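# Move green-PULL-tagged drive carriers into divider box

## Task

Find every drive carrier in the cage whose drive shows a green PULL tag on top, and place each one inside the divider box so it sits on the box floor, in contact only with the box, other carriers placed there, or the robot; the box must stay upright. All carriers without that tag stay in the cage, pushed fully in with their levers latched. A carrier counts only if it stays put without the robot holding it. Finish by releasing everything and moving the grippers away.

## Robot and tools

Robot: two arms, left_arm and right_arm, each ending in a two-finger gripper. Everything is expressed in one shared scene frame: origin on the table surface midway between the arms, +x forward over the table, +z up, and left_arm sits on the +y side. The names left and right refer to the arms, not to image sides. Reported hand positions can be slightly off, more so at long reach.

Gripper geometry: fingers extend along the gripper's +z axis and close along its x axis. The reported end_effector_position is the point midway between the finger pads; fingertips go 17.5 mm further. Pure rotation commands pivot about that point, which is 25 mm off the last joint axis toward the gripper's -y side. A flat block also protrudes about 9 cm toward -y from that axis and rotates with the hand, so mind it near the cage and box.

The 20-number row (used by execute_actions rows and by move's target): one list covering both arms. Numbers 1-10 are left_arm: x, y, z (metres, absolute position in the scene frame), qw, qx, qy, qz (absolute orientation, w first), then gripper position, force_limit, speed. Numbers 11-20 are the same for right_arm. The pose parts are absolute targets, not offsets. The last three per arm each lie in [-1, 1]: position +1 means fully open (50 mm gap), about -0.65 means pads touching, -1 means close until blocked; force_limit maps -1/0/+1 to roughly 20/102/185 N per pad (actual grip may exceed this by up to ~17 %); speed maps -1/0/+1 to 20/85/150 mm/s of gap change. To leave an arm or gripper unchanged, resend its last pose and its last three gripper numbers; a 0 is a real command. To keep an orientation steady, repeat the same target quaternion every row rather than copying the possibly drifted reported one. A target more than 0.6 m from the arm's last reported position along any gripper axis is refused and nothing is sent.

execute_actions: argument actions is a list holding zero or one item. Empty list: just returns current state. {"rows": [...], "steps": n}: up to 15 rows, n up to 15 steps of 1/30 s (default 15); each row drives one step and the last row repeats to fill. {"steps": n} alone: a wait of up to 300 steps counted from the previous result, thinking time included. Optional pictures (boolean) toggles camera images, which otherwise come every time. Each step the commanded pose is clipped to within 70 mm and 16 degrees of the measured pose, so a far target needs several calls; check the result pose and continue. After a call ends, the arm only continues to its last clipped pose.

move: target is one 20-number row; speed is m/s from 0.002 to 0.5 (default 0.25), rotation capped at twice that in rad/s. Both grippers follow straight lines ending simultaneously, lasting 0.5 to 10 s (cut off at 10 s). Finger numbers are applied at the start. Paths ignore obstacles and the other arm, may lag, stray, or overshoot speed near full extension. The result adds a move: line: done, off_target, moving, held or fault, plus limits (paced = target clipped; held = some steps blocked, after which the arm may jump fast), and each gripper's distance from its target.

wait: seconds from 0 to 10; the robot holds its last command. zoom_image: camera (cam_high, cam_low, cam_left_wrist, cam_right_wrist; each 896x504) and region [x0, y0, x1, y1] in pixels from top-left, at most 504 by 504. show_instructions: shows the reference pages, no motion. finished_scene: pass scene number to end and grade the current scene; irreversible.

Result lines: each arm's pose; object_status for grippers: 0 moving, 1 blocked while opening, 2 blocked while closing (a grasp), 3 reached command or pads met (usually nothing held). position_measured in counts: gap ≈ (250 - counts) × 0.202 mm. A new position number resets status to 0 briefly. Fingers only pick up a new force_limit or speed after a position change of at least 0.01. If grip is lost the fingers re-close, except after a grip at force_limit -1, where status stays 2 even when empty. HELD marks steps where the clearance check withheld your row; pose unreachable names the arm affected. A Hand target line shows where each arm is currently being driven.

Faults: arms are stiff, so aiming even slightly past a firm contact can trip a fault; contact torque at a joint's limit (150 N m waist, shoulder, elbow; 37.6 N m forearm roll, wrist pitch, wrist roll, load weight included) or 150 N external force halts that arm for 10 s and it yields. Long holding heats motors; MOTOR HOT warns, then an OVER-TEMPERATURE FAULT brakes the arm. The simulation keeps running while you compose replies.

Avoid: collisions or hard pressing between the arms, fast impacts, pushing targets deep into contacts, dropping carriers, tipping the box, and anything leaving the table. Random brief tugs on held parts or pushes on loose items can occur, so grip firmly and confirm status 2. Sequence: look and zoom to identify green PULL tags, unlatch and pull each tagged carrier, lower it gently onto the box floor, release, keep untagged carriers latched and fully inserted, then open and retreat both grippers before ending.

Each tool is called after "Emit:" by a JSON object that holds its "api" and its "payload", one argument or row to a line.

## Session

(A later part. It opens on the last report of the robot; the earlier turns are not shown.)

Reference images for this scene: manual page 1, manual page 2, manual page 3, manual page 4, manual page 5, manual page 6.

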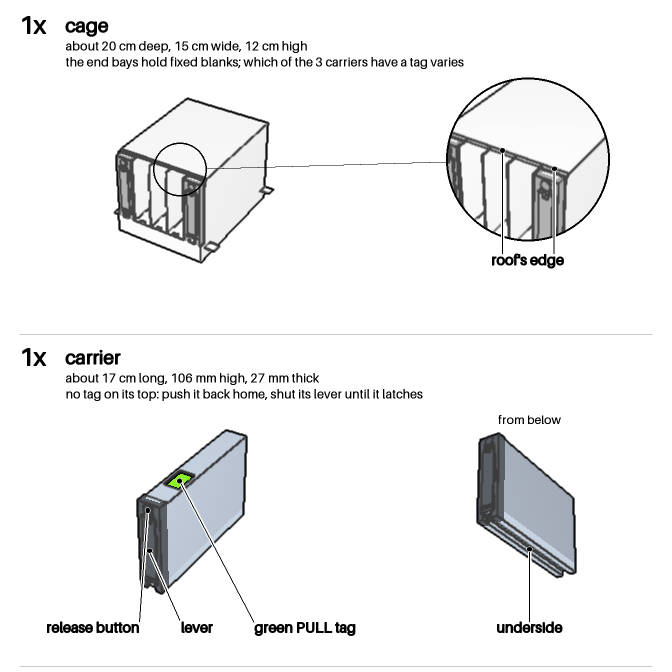

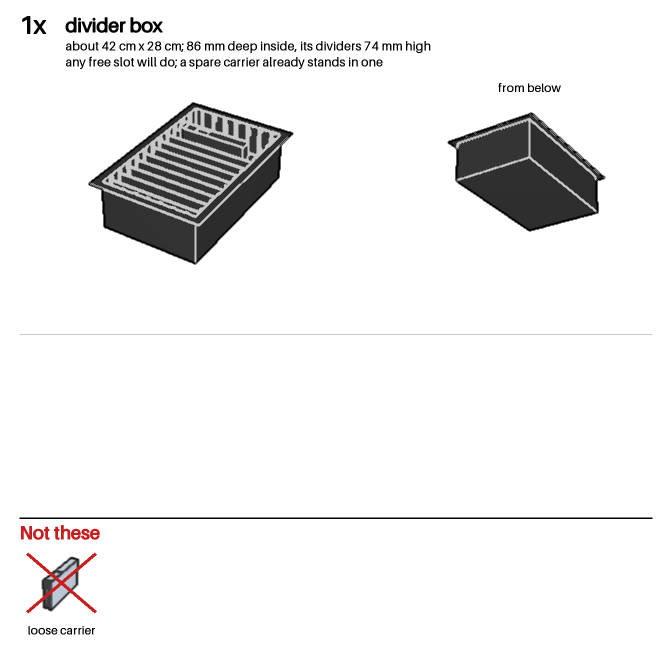

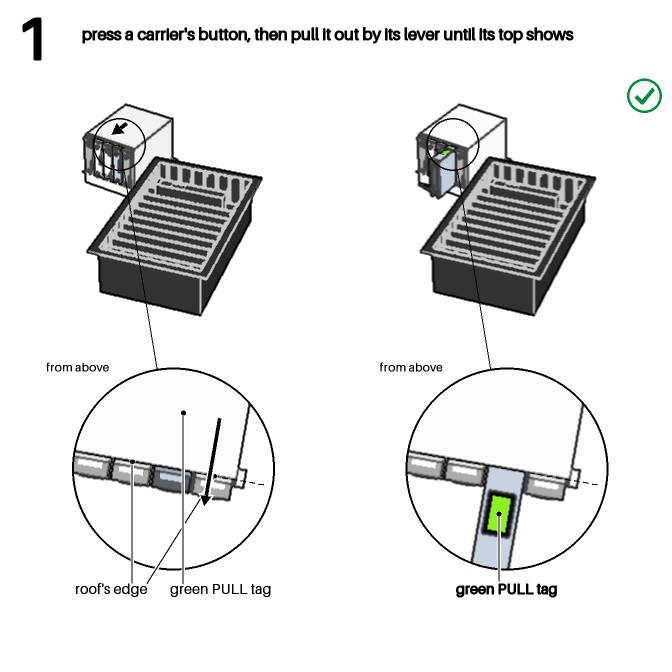

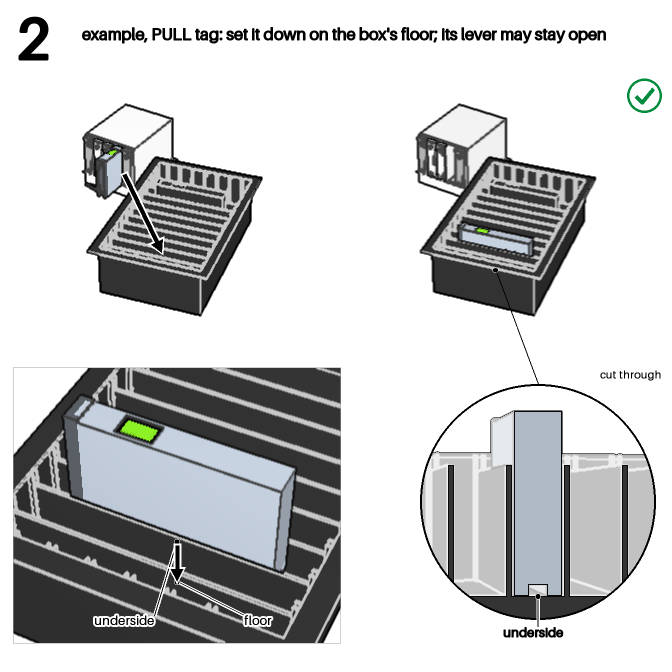

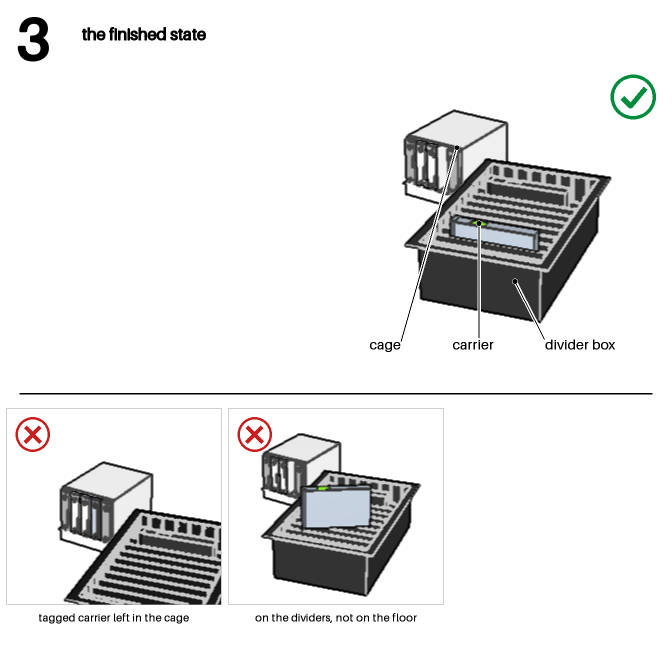

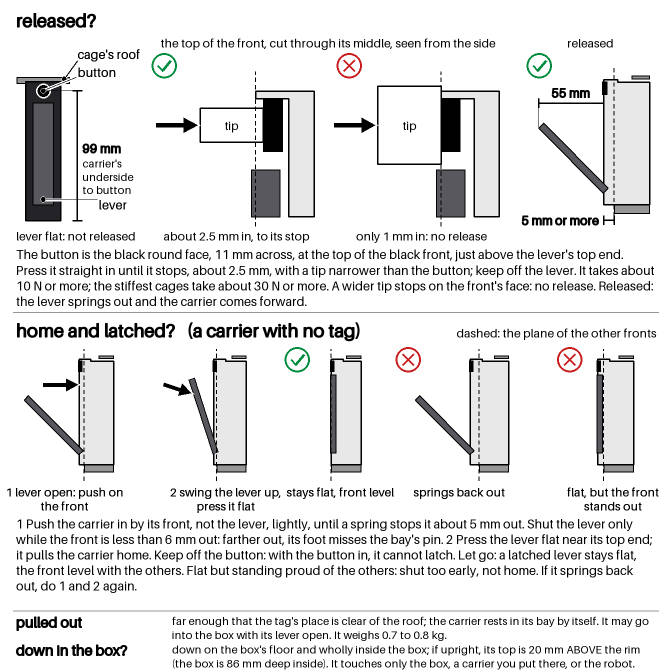

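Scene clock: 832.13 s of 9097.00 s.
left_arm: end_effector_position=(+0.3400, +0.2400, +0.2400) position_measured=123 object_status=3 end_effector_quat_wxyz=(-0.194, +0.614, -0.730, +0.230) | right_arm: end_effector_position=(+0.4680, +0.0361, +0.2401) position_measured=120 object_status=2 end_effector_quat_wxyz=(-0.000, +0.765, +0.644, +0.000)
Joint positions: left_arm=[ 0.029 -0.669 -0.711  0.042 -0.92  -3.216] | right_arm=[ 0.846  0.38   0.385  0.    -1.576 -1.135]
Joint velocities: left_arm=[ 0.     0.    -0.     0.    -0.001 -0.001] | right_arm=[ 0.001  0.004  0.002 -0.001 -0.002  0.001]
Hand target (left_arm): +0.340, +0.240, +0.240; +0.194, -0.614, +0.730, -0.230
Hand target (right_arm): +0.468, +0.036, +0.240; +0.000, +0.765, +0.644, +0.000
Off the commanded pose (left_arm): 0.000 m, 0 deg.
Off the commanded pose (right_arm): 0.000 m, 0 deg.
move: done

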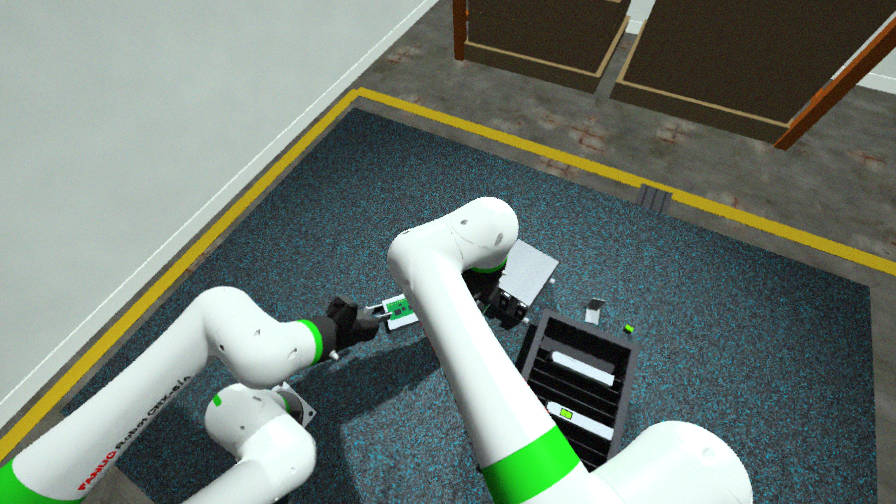

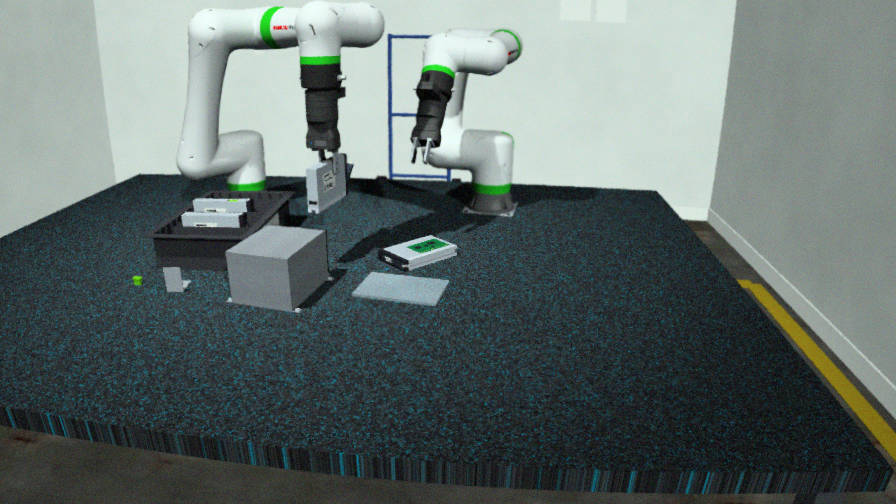

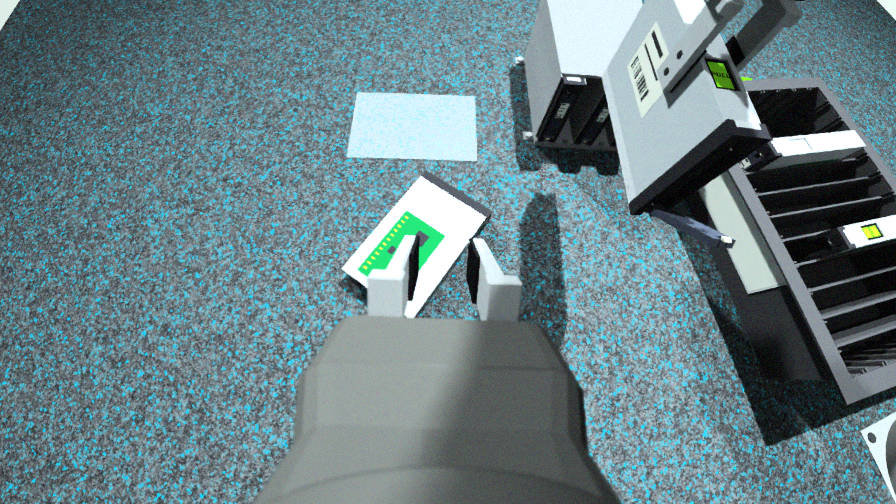

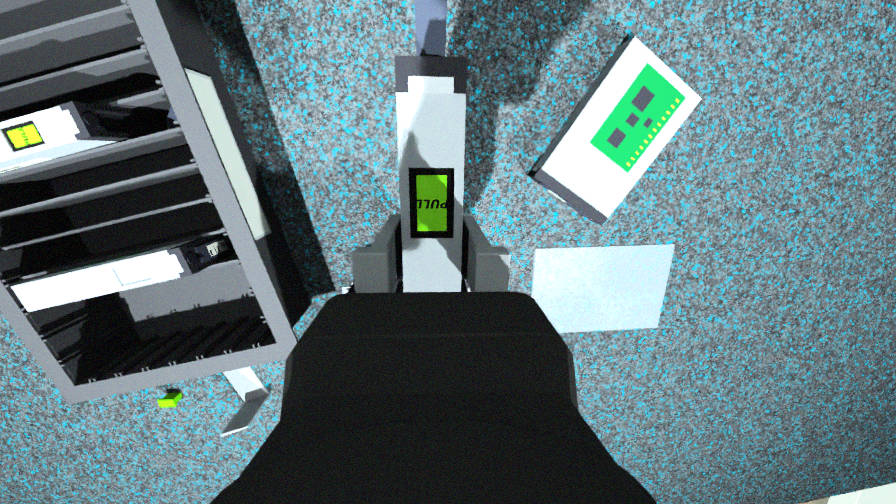

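Emit:
{"api": "move", "payload": {
  "target": [0.34,0.24,0.24,0.1938,-0.6145,0.7298,-0.2301,0.2,-0.25,0.5, 0.295,-0.2995,0.245,0,0.9998,0.0192,0,-1,-0.4,0.3],
  "speed": 0.18
}}

Emit:
{"api": "move", "payload": {
  "target": [0.34,0.24,0.24,0.1938,-0.6145,0.7298,-0.2301,0.2,-0.25,0.5, 0.295,-0.2995,0.215,0,0.9998,0.0192,0,-1,-0.4,0.3],
  "speed": 0.04
}}

Emit:
{"api": "zoom_image", "payload": {
  "camera": "cam_right_wrist",
  "region": [280,0,600,200]
}}

Scene clock: 843.53 s of 9097.00 s.
left_arm: end_effector_position=(+0.3400, +0.2400, +0.2400) position_measured=123 object_status=3 end_effector_quat_wxyz=(-0.194, +0.614, -0.730, +0.230) | right_arm: end_effector_position=(+0.2952, -0.2995, +0.2450) position_measured=120 object_status=2 end_effector_quat_wxyz=(-0.000, +1.000, +0.019, -0.000)
Joint positions: left_arm=[ 0.029 -0.669 -0.711  0.042 -0.92  -3.216] | right_arm=[ 0.629 -0.56  -0.465 -0.001 -1.666 -2.279]
Joint velocities: left_arm=[-0.    -0.     0.001  0.     0.001  0.   ] | right_arm=[-0.001 -0.002 -0.001  0.    -0.002 -0.002]
Hand target (left_arm): +0.340, +0.240, +0.240; +0.194, -0.614, +0.730, -0.230
Hand target (right_arm): +0.295, -0.300, +0.245; -0.000, +1.000, +0.019, -0.000
Off the commanded pose (left_arm): 0.000 m, 0 deg.
Off the commanded pose (right_arm): 0.000 m, 0 deg.
After step 90, 4.20 s passed at rest.
move: done

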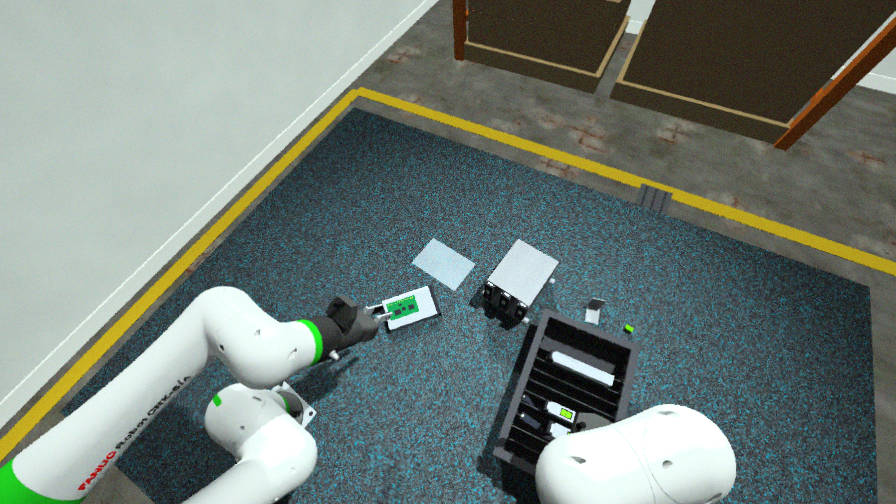

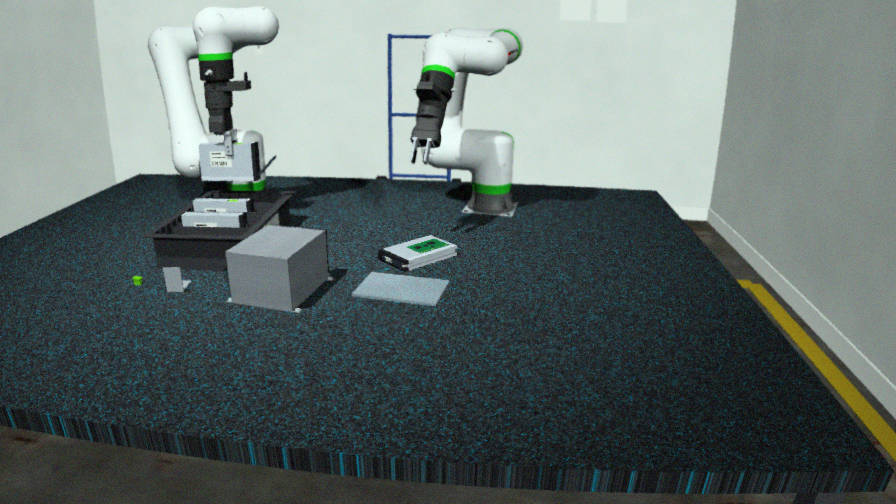

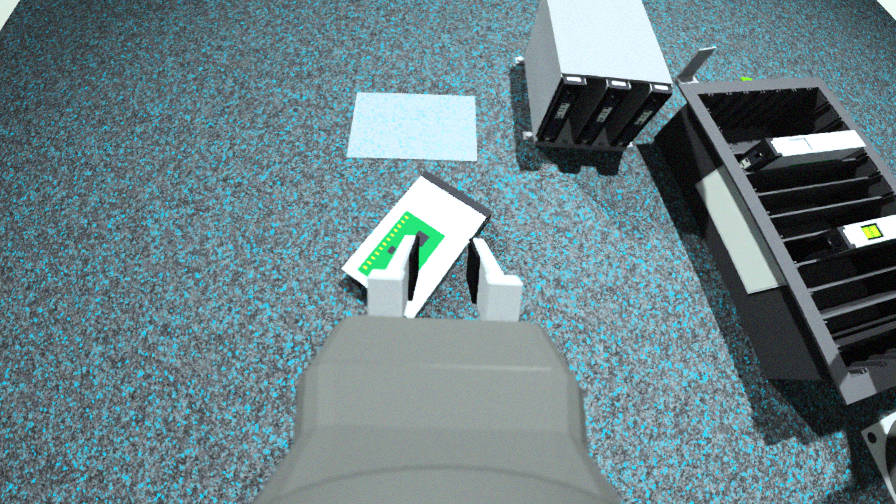

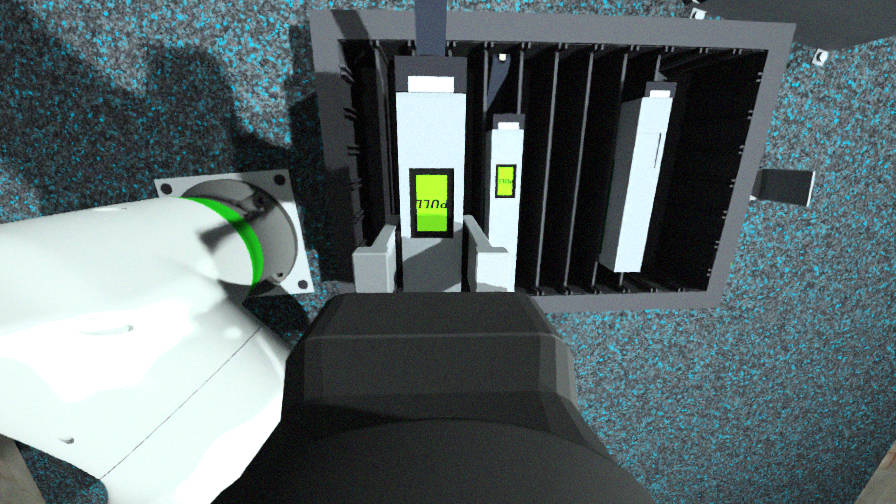

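Scene clock: 844.57 s of 9097.00 s.
left_arm: end_effector_position=(+0.3400, +0.2400, +0.2400) position_measured=123 object_status=3 end_effector_quat_wxyz=(-0.194, +0.614, -0.730, +0.230) | right_arm: end_effector_position=(+0.2950, -0.2995, +0.2151) position_measured=120 object_status=2 end_effector_quat_wxyz=(-0.000, +1.000, +0.019, +0.000)
Joint positions: left_arm=[ 0.029 -0.669 -0.711  0.042 -0.92  -3.216] | right_arm=[ 0.631 -0.566 -0.538  0.    -1.599 -2.28 ]
Joint velocities: left_arm=[ 0.002 -0.     0.001  0.    -0.     0.001] | right_arm=[ 0.    -0.    -0.003 -0.     0.002  0.   ]
Hand target (left_arm): +0.340, +0.240, +0.240; +0.194, -0.614, +0.730, -0.230
Hand target (right_arm): +0.295, -0.300, +0.215; +0.000, +1.000, +0.019, +0.000
Off the commanded pose (left_arm): 0.000 m, 0 deg.
Off the commanded pose (right_arm): 0.000 m, 0 deg.
move: done

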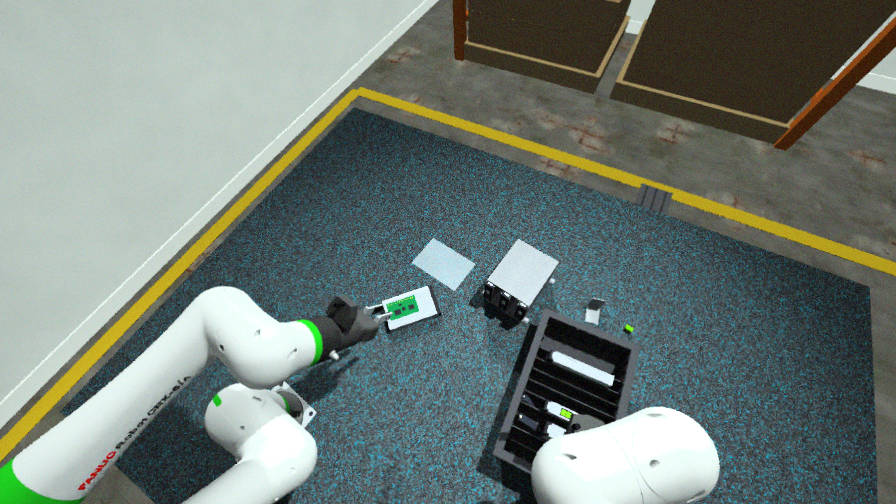

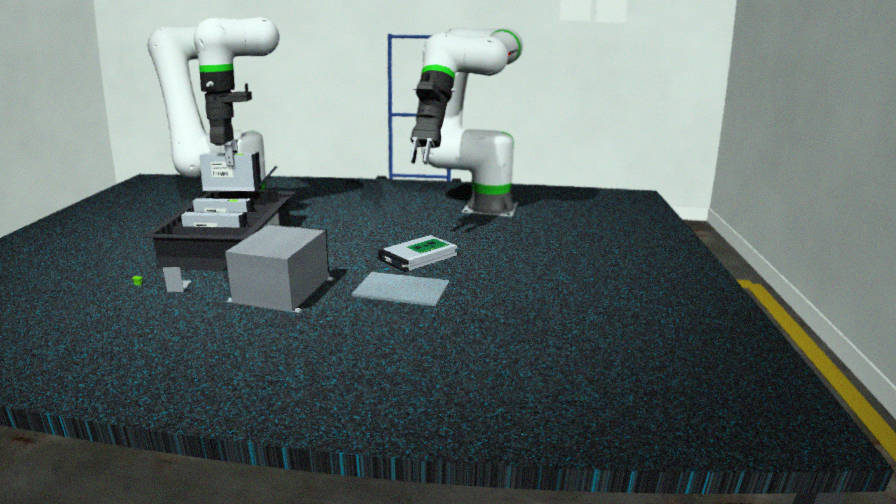

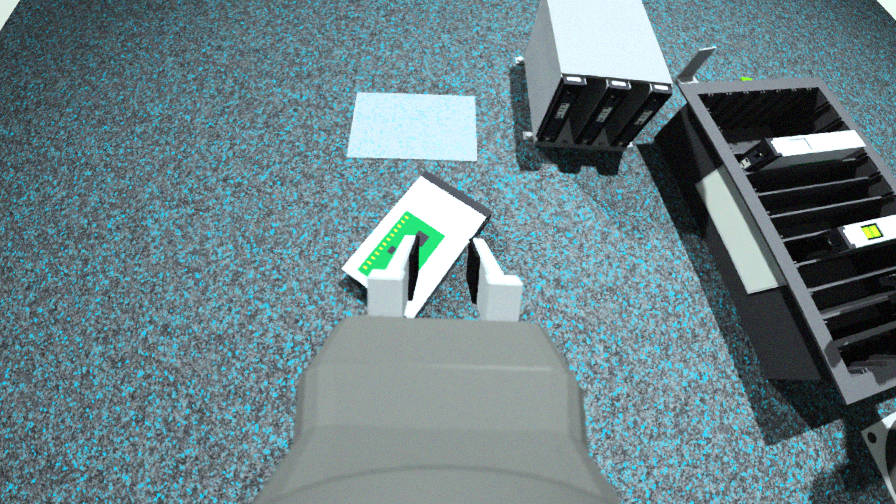

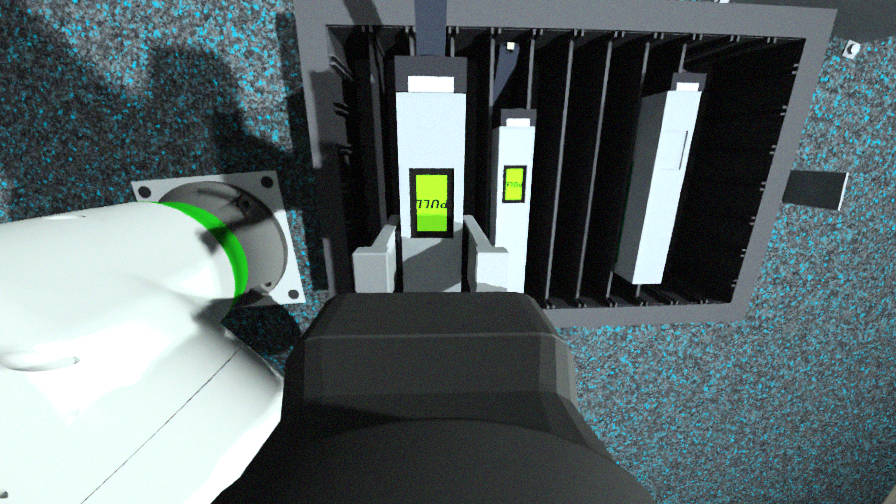

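Region (280, 0, 600, 200) of cam_right_wrist's 896x504 image, scaled by 1.575, with more detail than that image has; it fills the top 315 rows of this view, and the rest is white.

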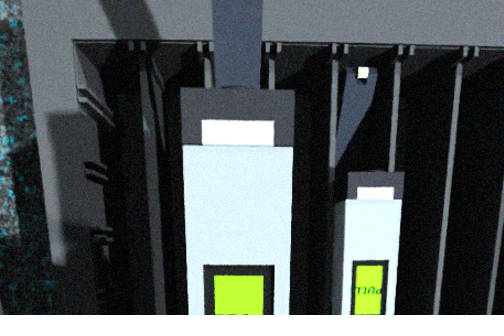

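Emit:
{"api": "move", "payload": {
  "target": [0.34,0.24,0.24,0.1938,-0.6145,0.7298,-0.2301,0.2,-0.25,0.5, 0.295,-0.2995,0.185,0,0.9998,0.0192,0,-1,-0.4,0.3],
  "speed": 0.03
}}

Emit:
{"api": "zoom_image", "payload": {
  "camera": "cam_right_wrist",
  "region": [280,0,600,200]
}}

Emit:
{"api": "zoom_image", "payload": {
  "camera": "cam_low",
  "region": [140,110,320,290]
}}

Scene clock: 850.37 s of 9097.00 s.
left_arm: end_effector_position=(+0.3400, +0.2400, +0.2400) position_measured=123 object_status=3 end_effector_quat_wxyz=(-0.194, +0.614, -0.730, +0.230) | right_arm: end_effector_position=(+0.2950, -0.2995, +0.1851) position_measured=120 object_status=2 end_effector_quat_wxyz=(-0.000, +1.000, +0.019, -0.000)
Joint positions: left_arm=[ 0.029 -0.669 -0.711  0.042 -0.92  -3.216] | right_arm=[ 0.631 -0.566 -0.608 -0.    -1.529 -2.28 ]
Joint velocities: left_arm=[0.    0.    0.    0.002 0.001 0.001] | right_arm=[ 0.     0.    -0.002  0.     0.002  0.001]
Hand target (left_arm): +0.340, +0.240, +0.240; +0.194, -0.614, +0.730, -0.230
Hand target (right_arm): +0.295, -0.300, +0.185; +0.000, +1.000, +0.019, -0.000
Off the commanded pose (left_arm): 0.000 m, 0 deg.
Off the commanded pose (right_arm): 0.000 m, 0 deg.
After step 90, 1.50 s passed at rest.
move: done

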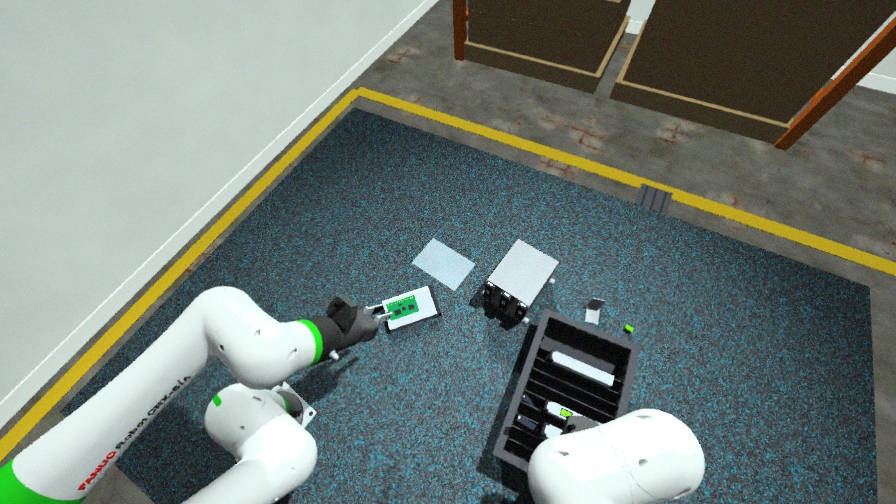

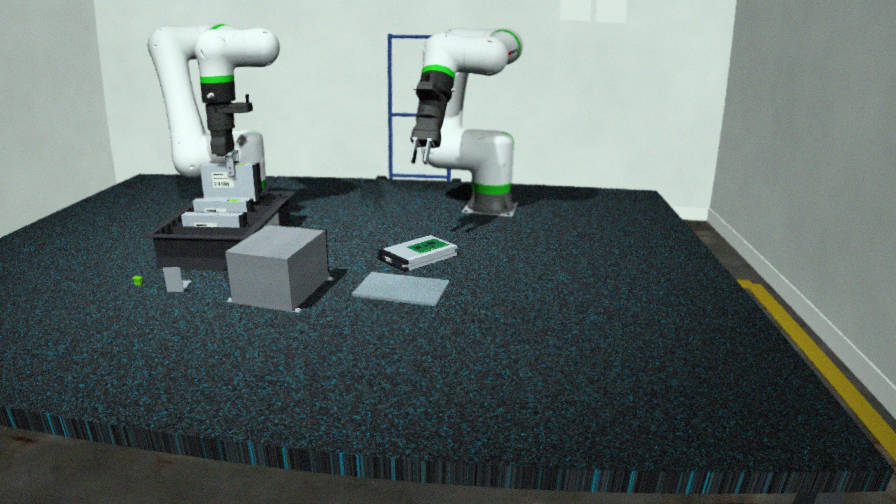

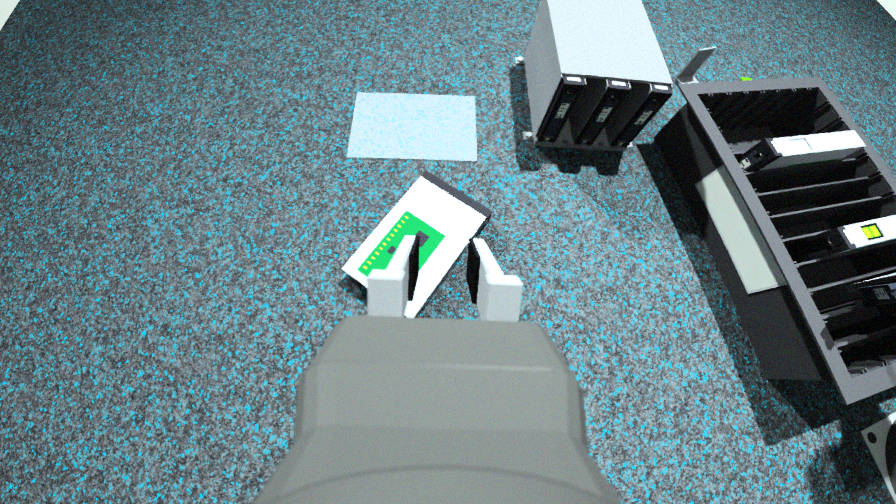

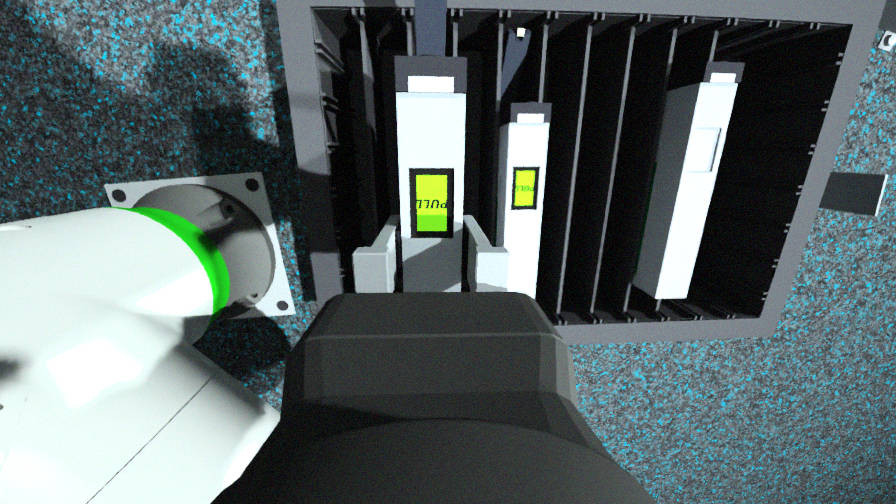

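Region (280, 0, 600, 200) of cam_right_wrist's 896x504 image, scaled by 1.575, with more detail than that image has; it fills the top 315 rows of this view, and the rest is white.

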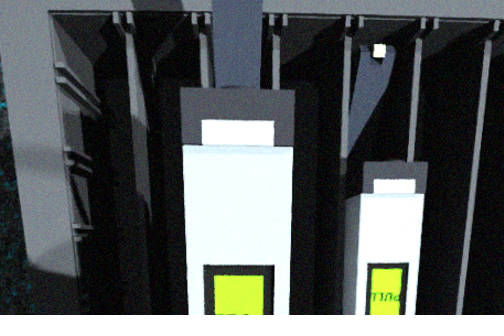

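Region (140, 110, 320, 290) of cam_low's 896x504 image, scaled by 2.800, with more detail than that image has.

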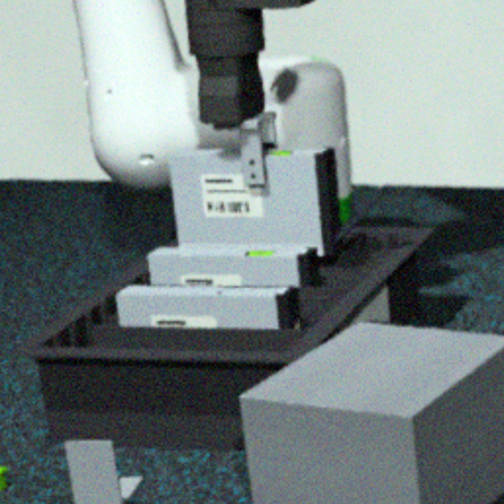

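Emit:
{"api": "move", "payload": {
  "target": [0.34,0.24,0.24,0.1938,-0.6145,0.7298,-0.2301,0.2,-0.25,0.5, 0.296,-0.2995,0.170,0,0.9998,0.0192,0,-1,-0.4,0.3],
  "speed": 0.01
}}

Emit:
{"api": "move", "payload": {
  "target": [0.34,0.24,0.24,0.1938,-0.6145,0.7298,-0.2301,0.2,-0.25,0.5, 0.296,-0.2995,0.150,0,0.9998,0.0192,0,-1,-0.4,0.3],
  "speed": 0.012
}}

Emit:
{"api": "zoom_image", "payload": {
  "camera": "cam_right_wrist",
  "region": [280,0,600,200]
}}

Scene clock: 856.13 s of 9097.00 s.
left_arm: end_effector_position=(+0.3400, +0.2400, +0.2400) position_measured=123 object_status=3 end_effector_quat_wxyz=(-0.194, +0.614, -0.730, +0.230) | right_arm: end_effector_position=(+0.2960, -0.2995, +0.1701) position_measured=120 object_status=2 end_effector_quat_wxyz=(+0.000, +1.000, +0.019, +0.000)
Joint positions: left_arm=[ 0.029 -0.669 -0.711  0.042 -0.92  -3.216] | right_arm=[ 0.628 -0.56  -0.64   0.    -1.491 -2.277]
Joint velocities: left_arm=[ 0.001 -0.     0.001  0.001  0.002  0.001] | right_arm=[ 0.001  0.    -0.002 -0.     0.002 -0.   ]
Hand target (left_arm): +0.340, +0.240, +0.240; +0.194, -0.614, +0.730, -0.230
Hand target (right_arm): +0.296, -0.300, +0.170; -0.000, +1.000, +0.019, -0.000
Off the commanded pose (left_arm): 0.000 m, 0 deg.
Off the commanded pose (right_arm): 0.000 m, 0 deg.
After step 90, 1.03 s passed at rest.
move: done

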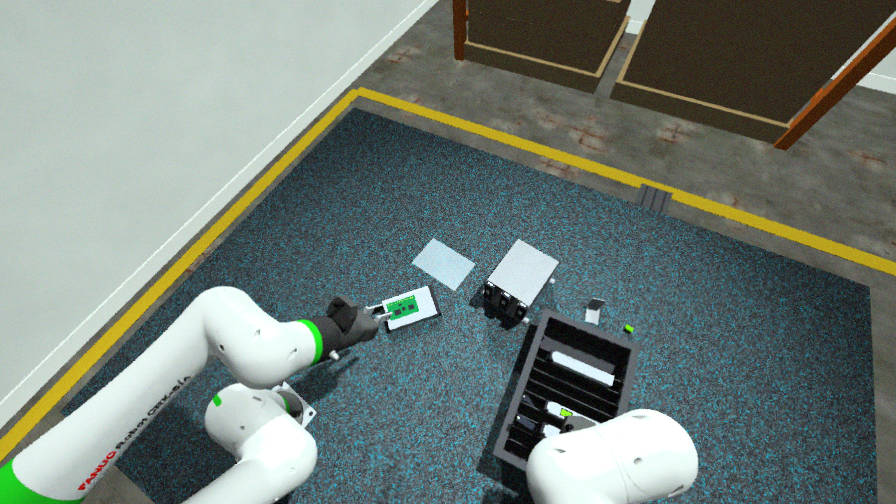

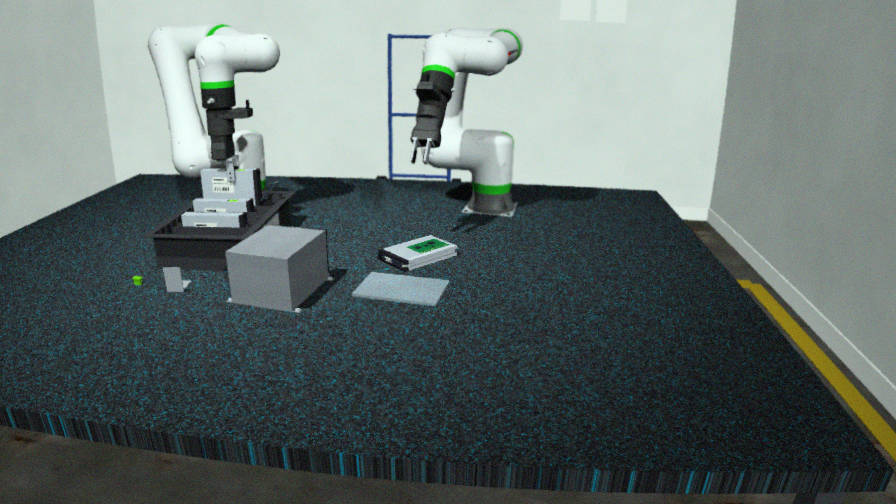

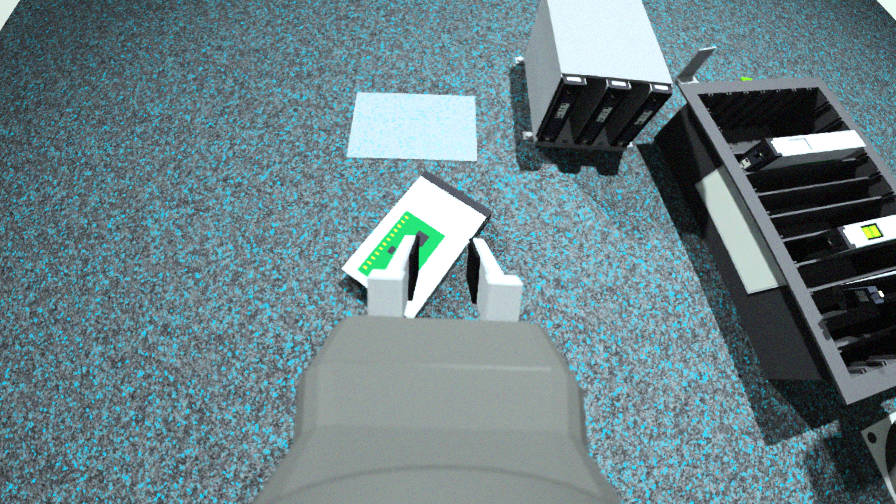

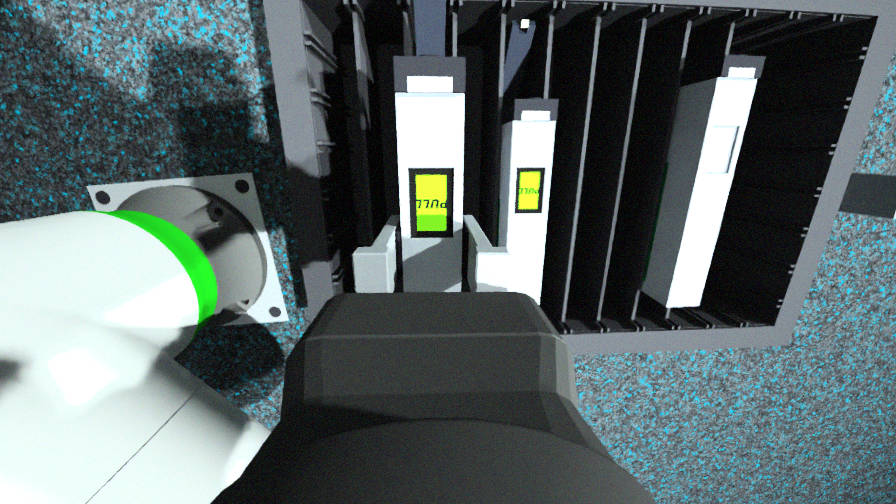

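Scene clock: 858.03 s of 9097.00 s.
left_arm: end_effector_position=(+0.3400, +0.2400, +0.2400) position_measured=123 object_status=3 end_effector_quat_wxyz=(-0.194, +0.614, -0.730, +0.230) | right_arm: end_effector_position=(+0.2960, -0.2995, +0.1501) position_measured=120 object_status=2 end_effector_quat_wxyz=(-0.000, +1.000, +0.019, -0.000)
Joint positions: left_arm=[ 0.029 -0.669 -0.711  0.042 -0.92  -3.216] | right_arm=[ 0.628 -0.553 -0.683 -0.    -1.441 -2.277]
Joint velocities: left_arm=[ 0.    -0.    -0.     0.002 -0.001 -0.001] | right_arm=[ 0.     0.    -0.002  0.     0.003  0.001]
Hand target (left_arm): +0.340, +0.240, +0.240; +0.194, -0.614, +0.730, -0.230
Hand target (right_arm): +0.296, -0.300, +0.150; -0.000, +1.000, +0.019, -0.000
Off the commanded pose (left_arm): 0.000 m, 0 deg.
Off the commanded pose (right_arm): 0.000 m, 0 deg.
move: done

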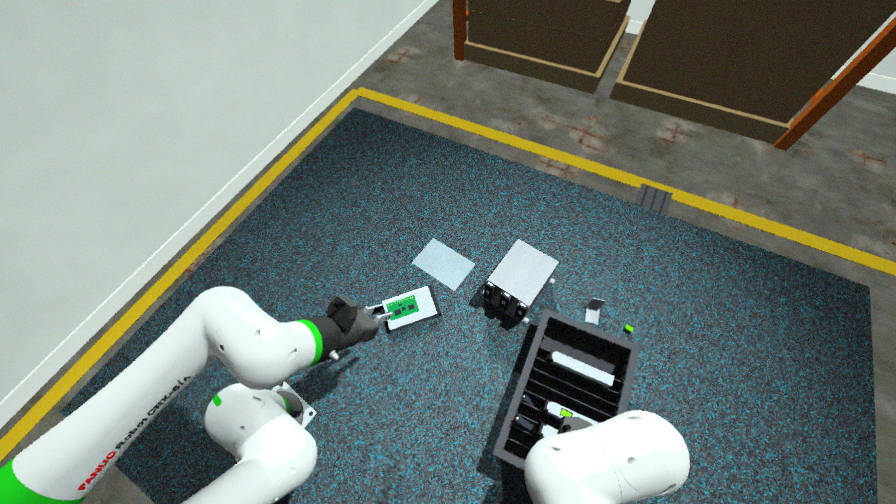

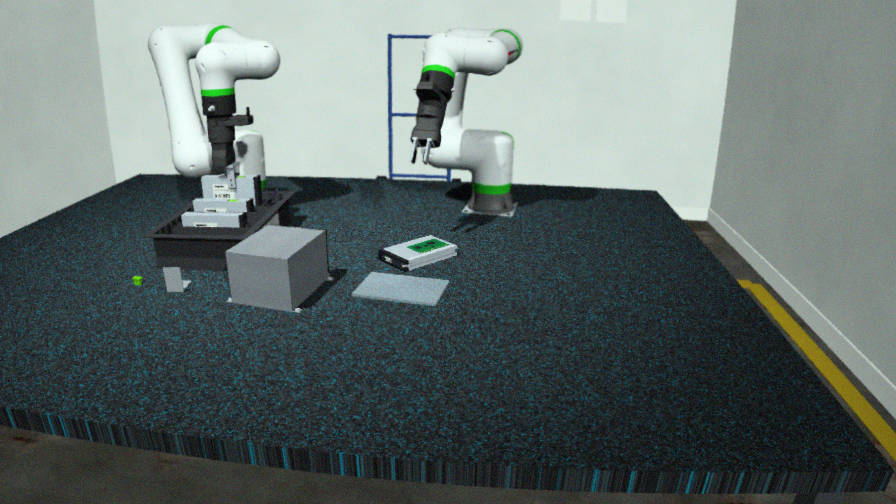

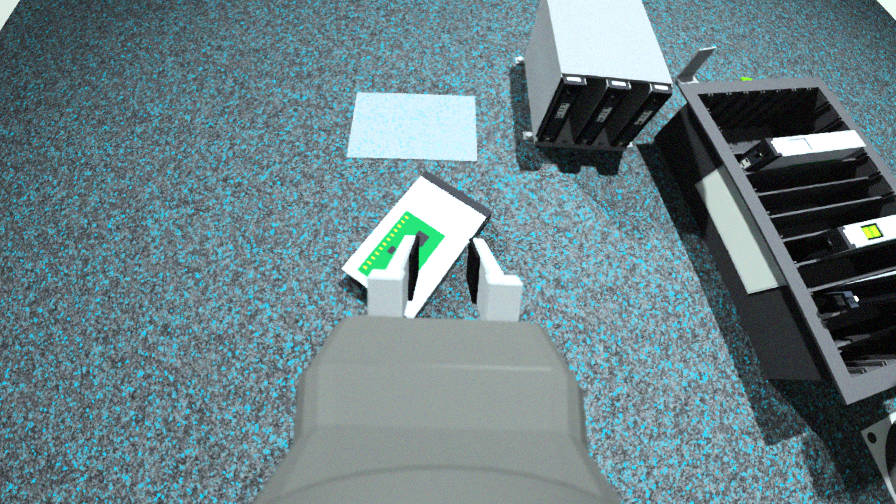

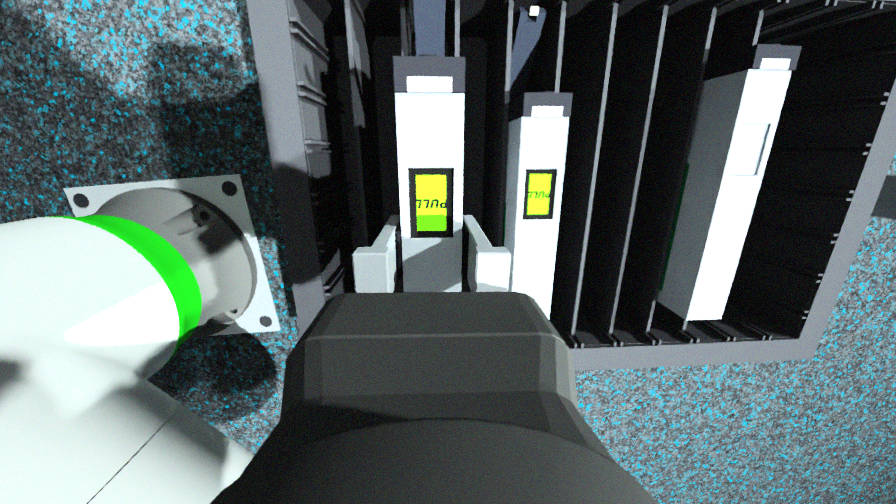

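Region (280, 0, 600, 200) of cam_right_wrist's 896x504 image, scaled by 1.575, with more detail than that image has; it fills the top 315 rows of this view, and the rest is white.

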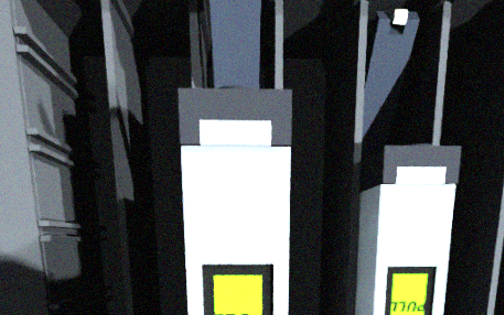

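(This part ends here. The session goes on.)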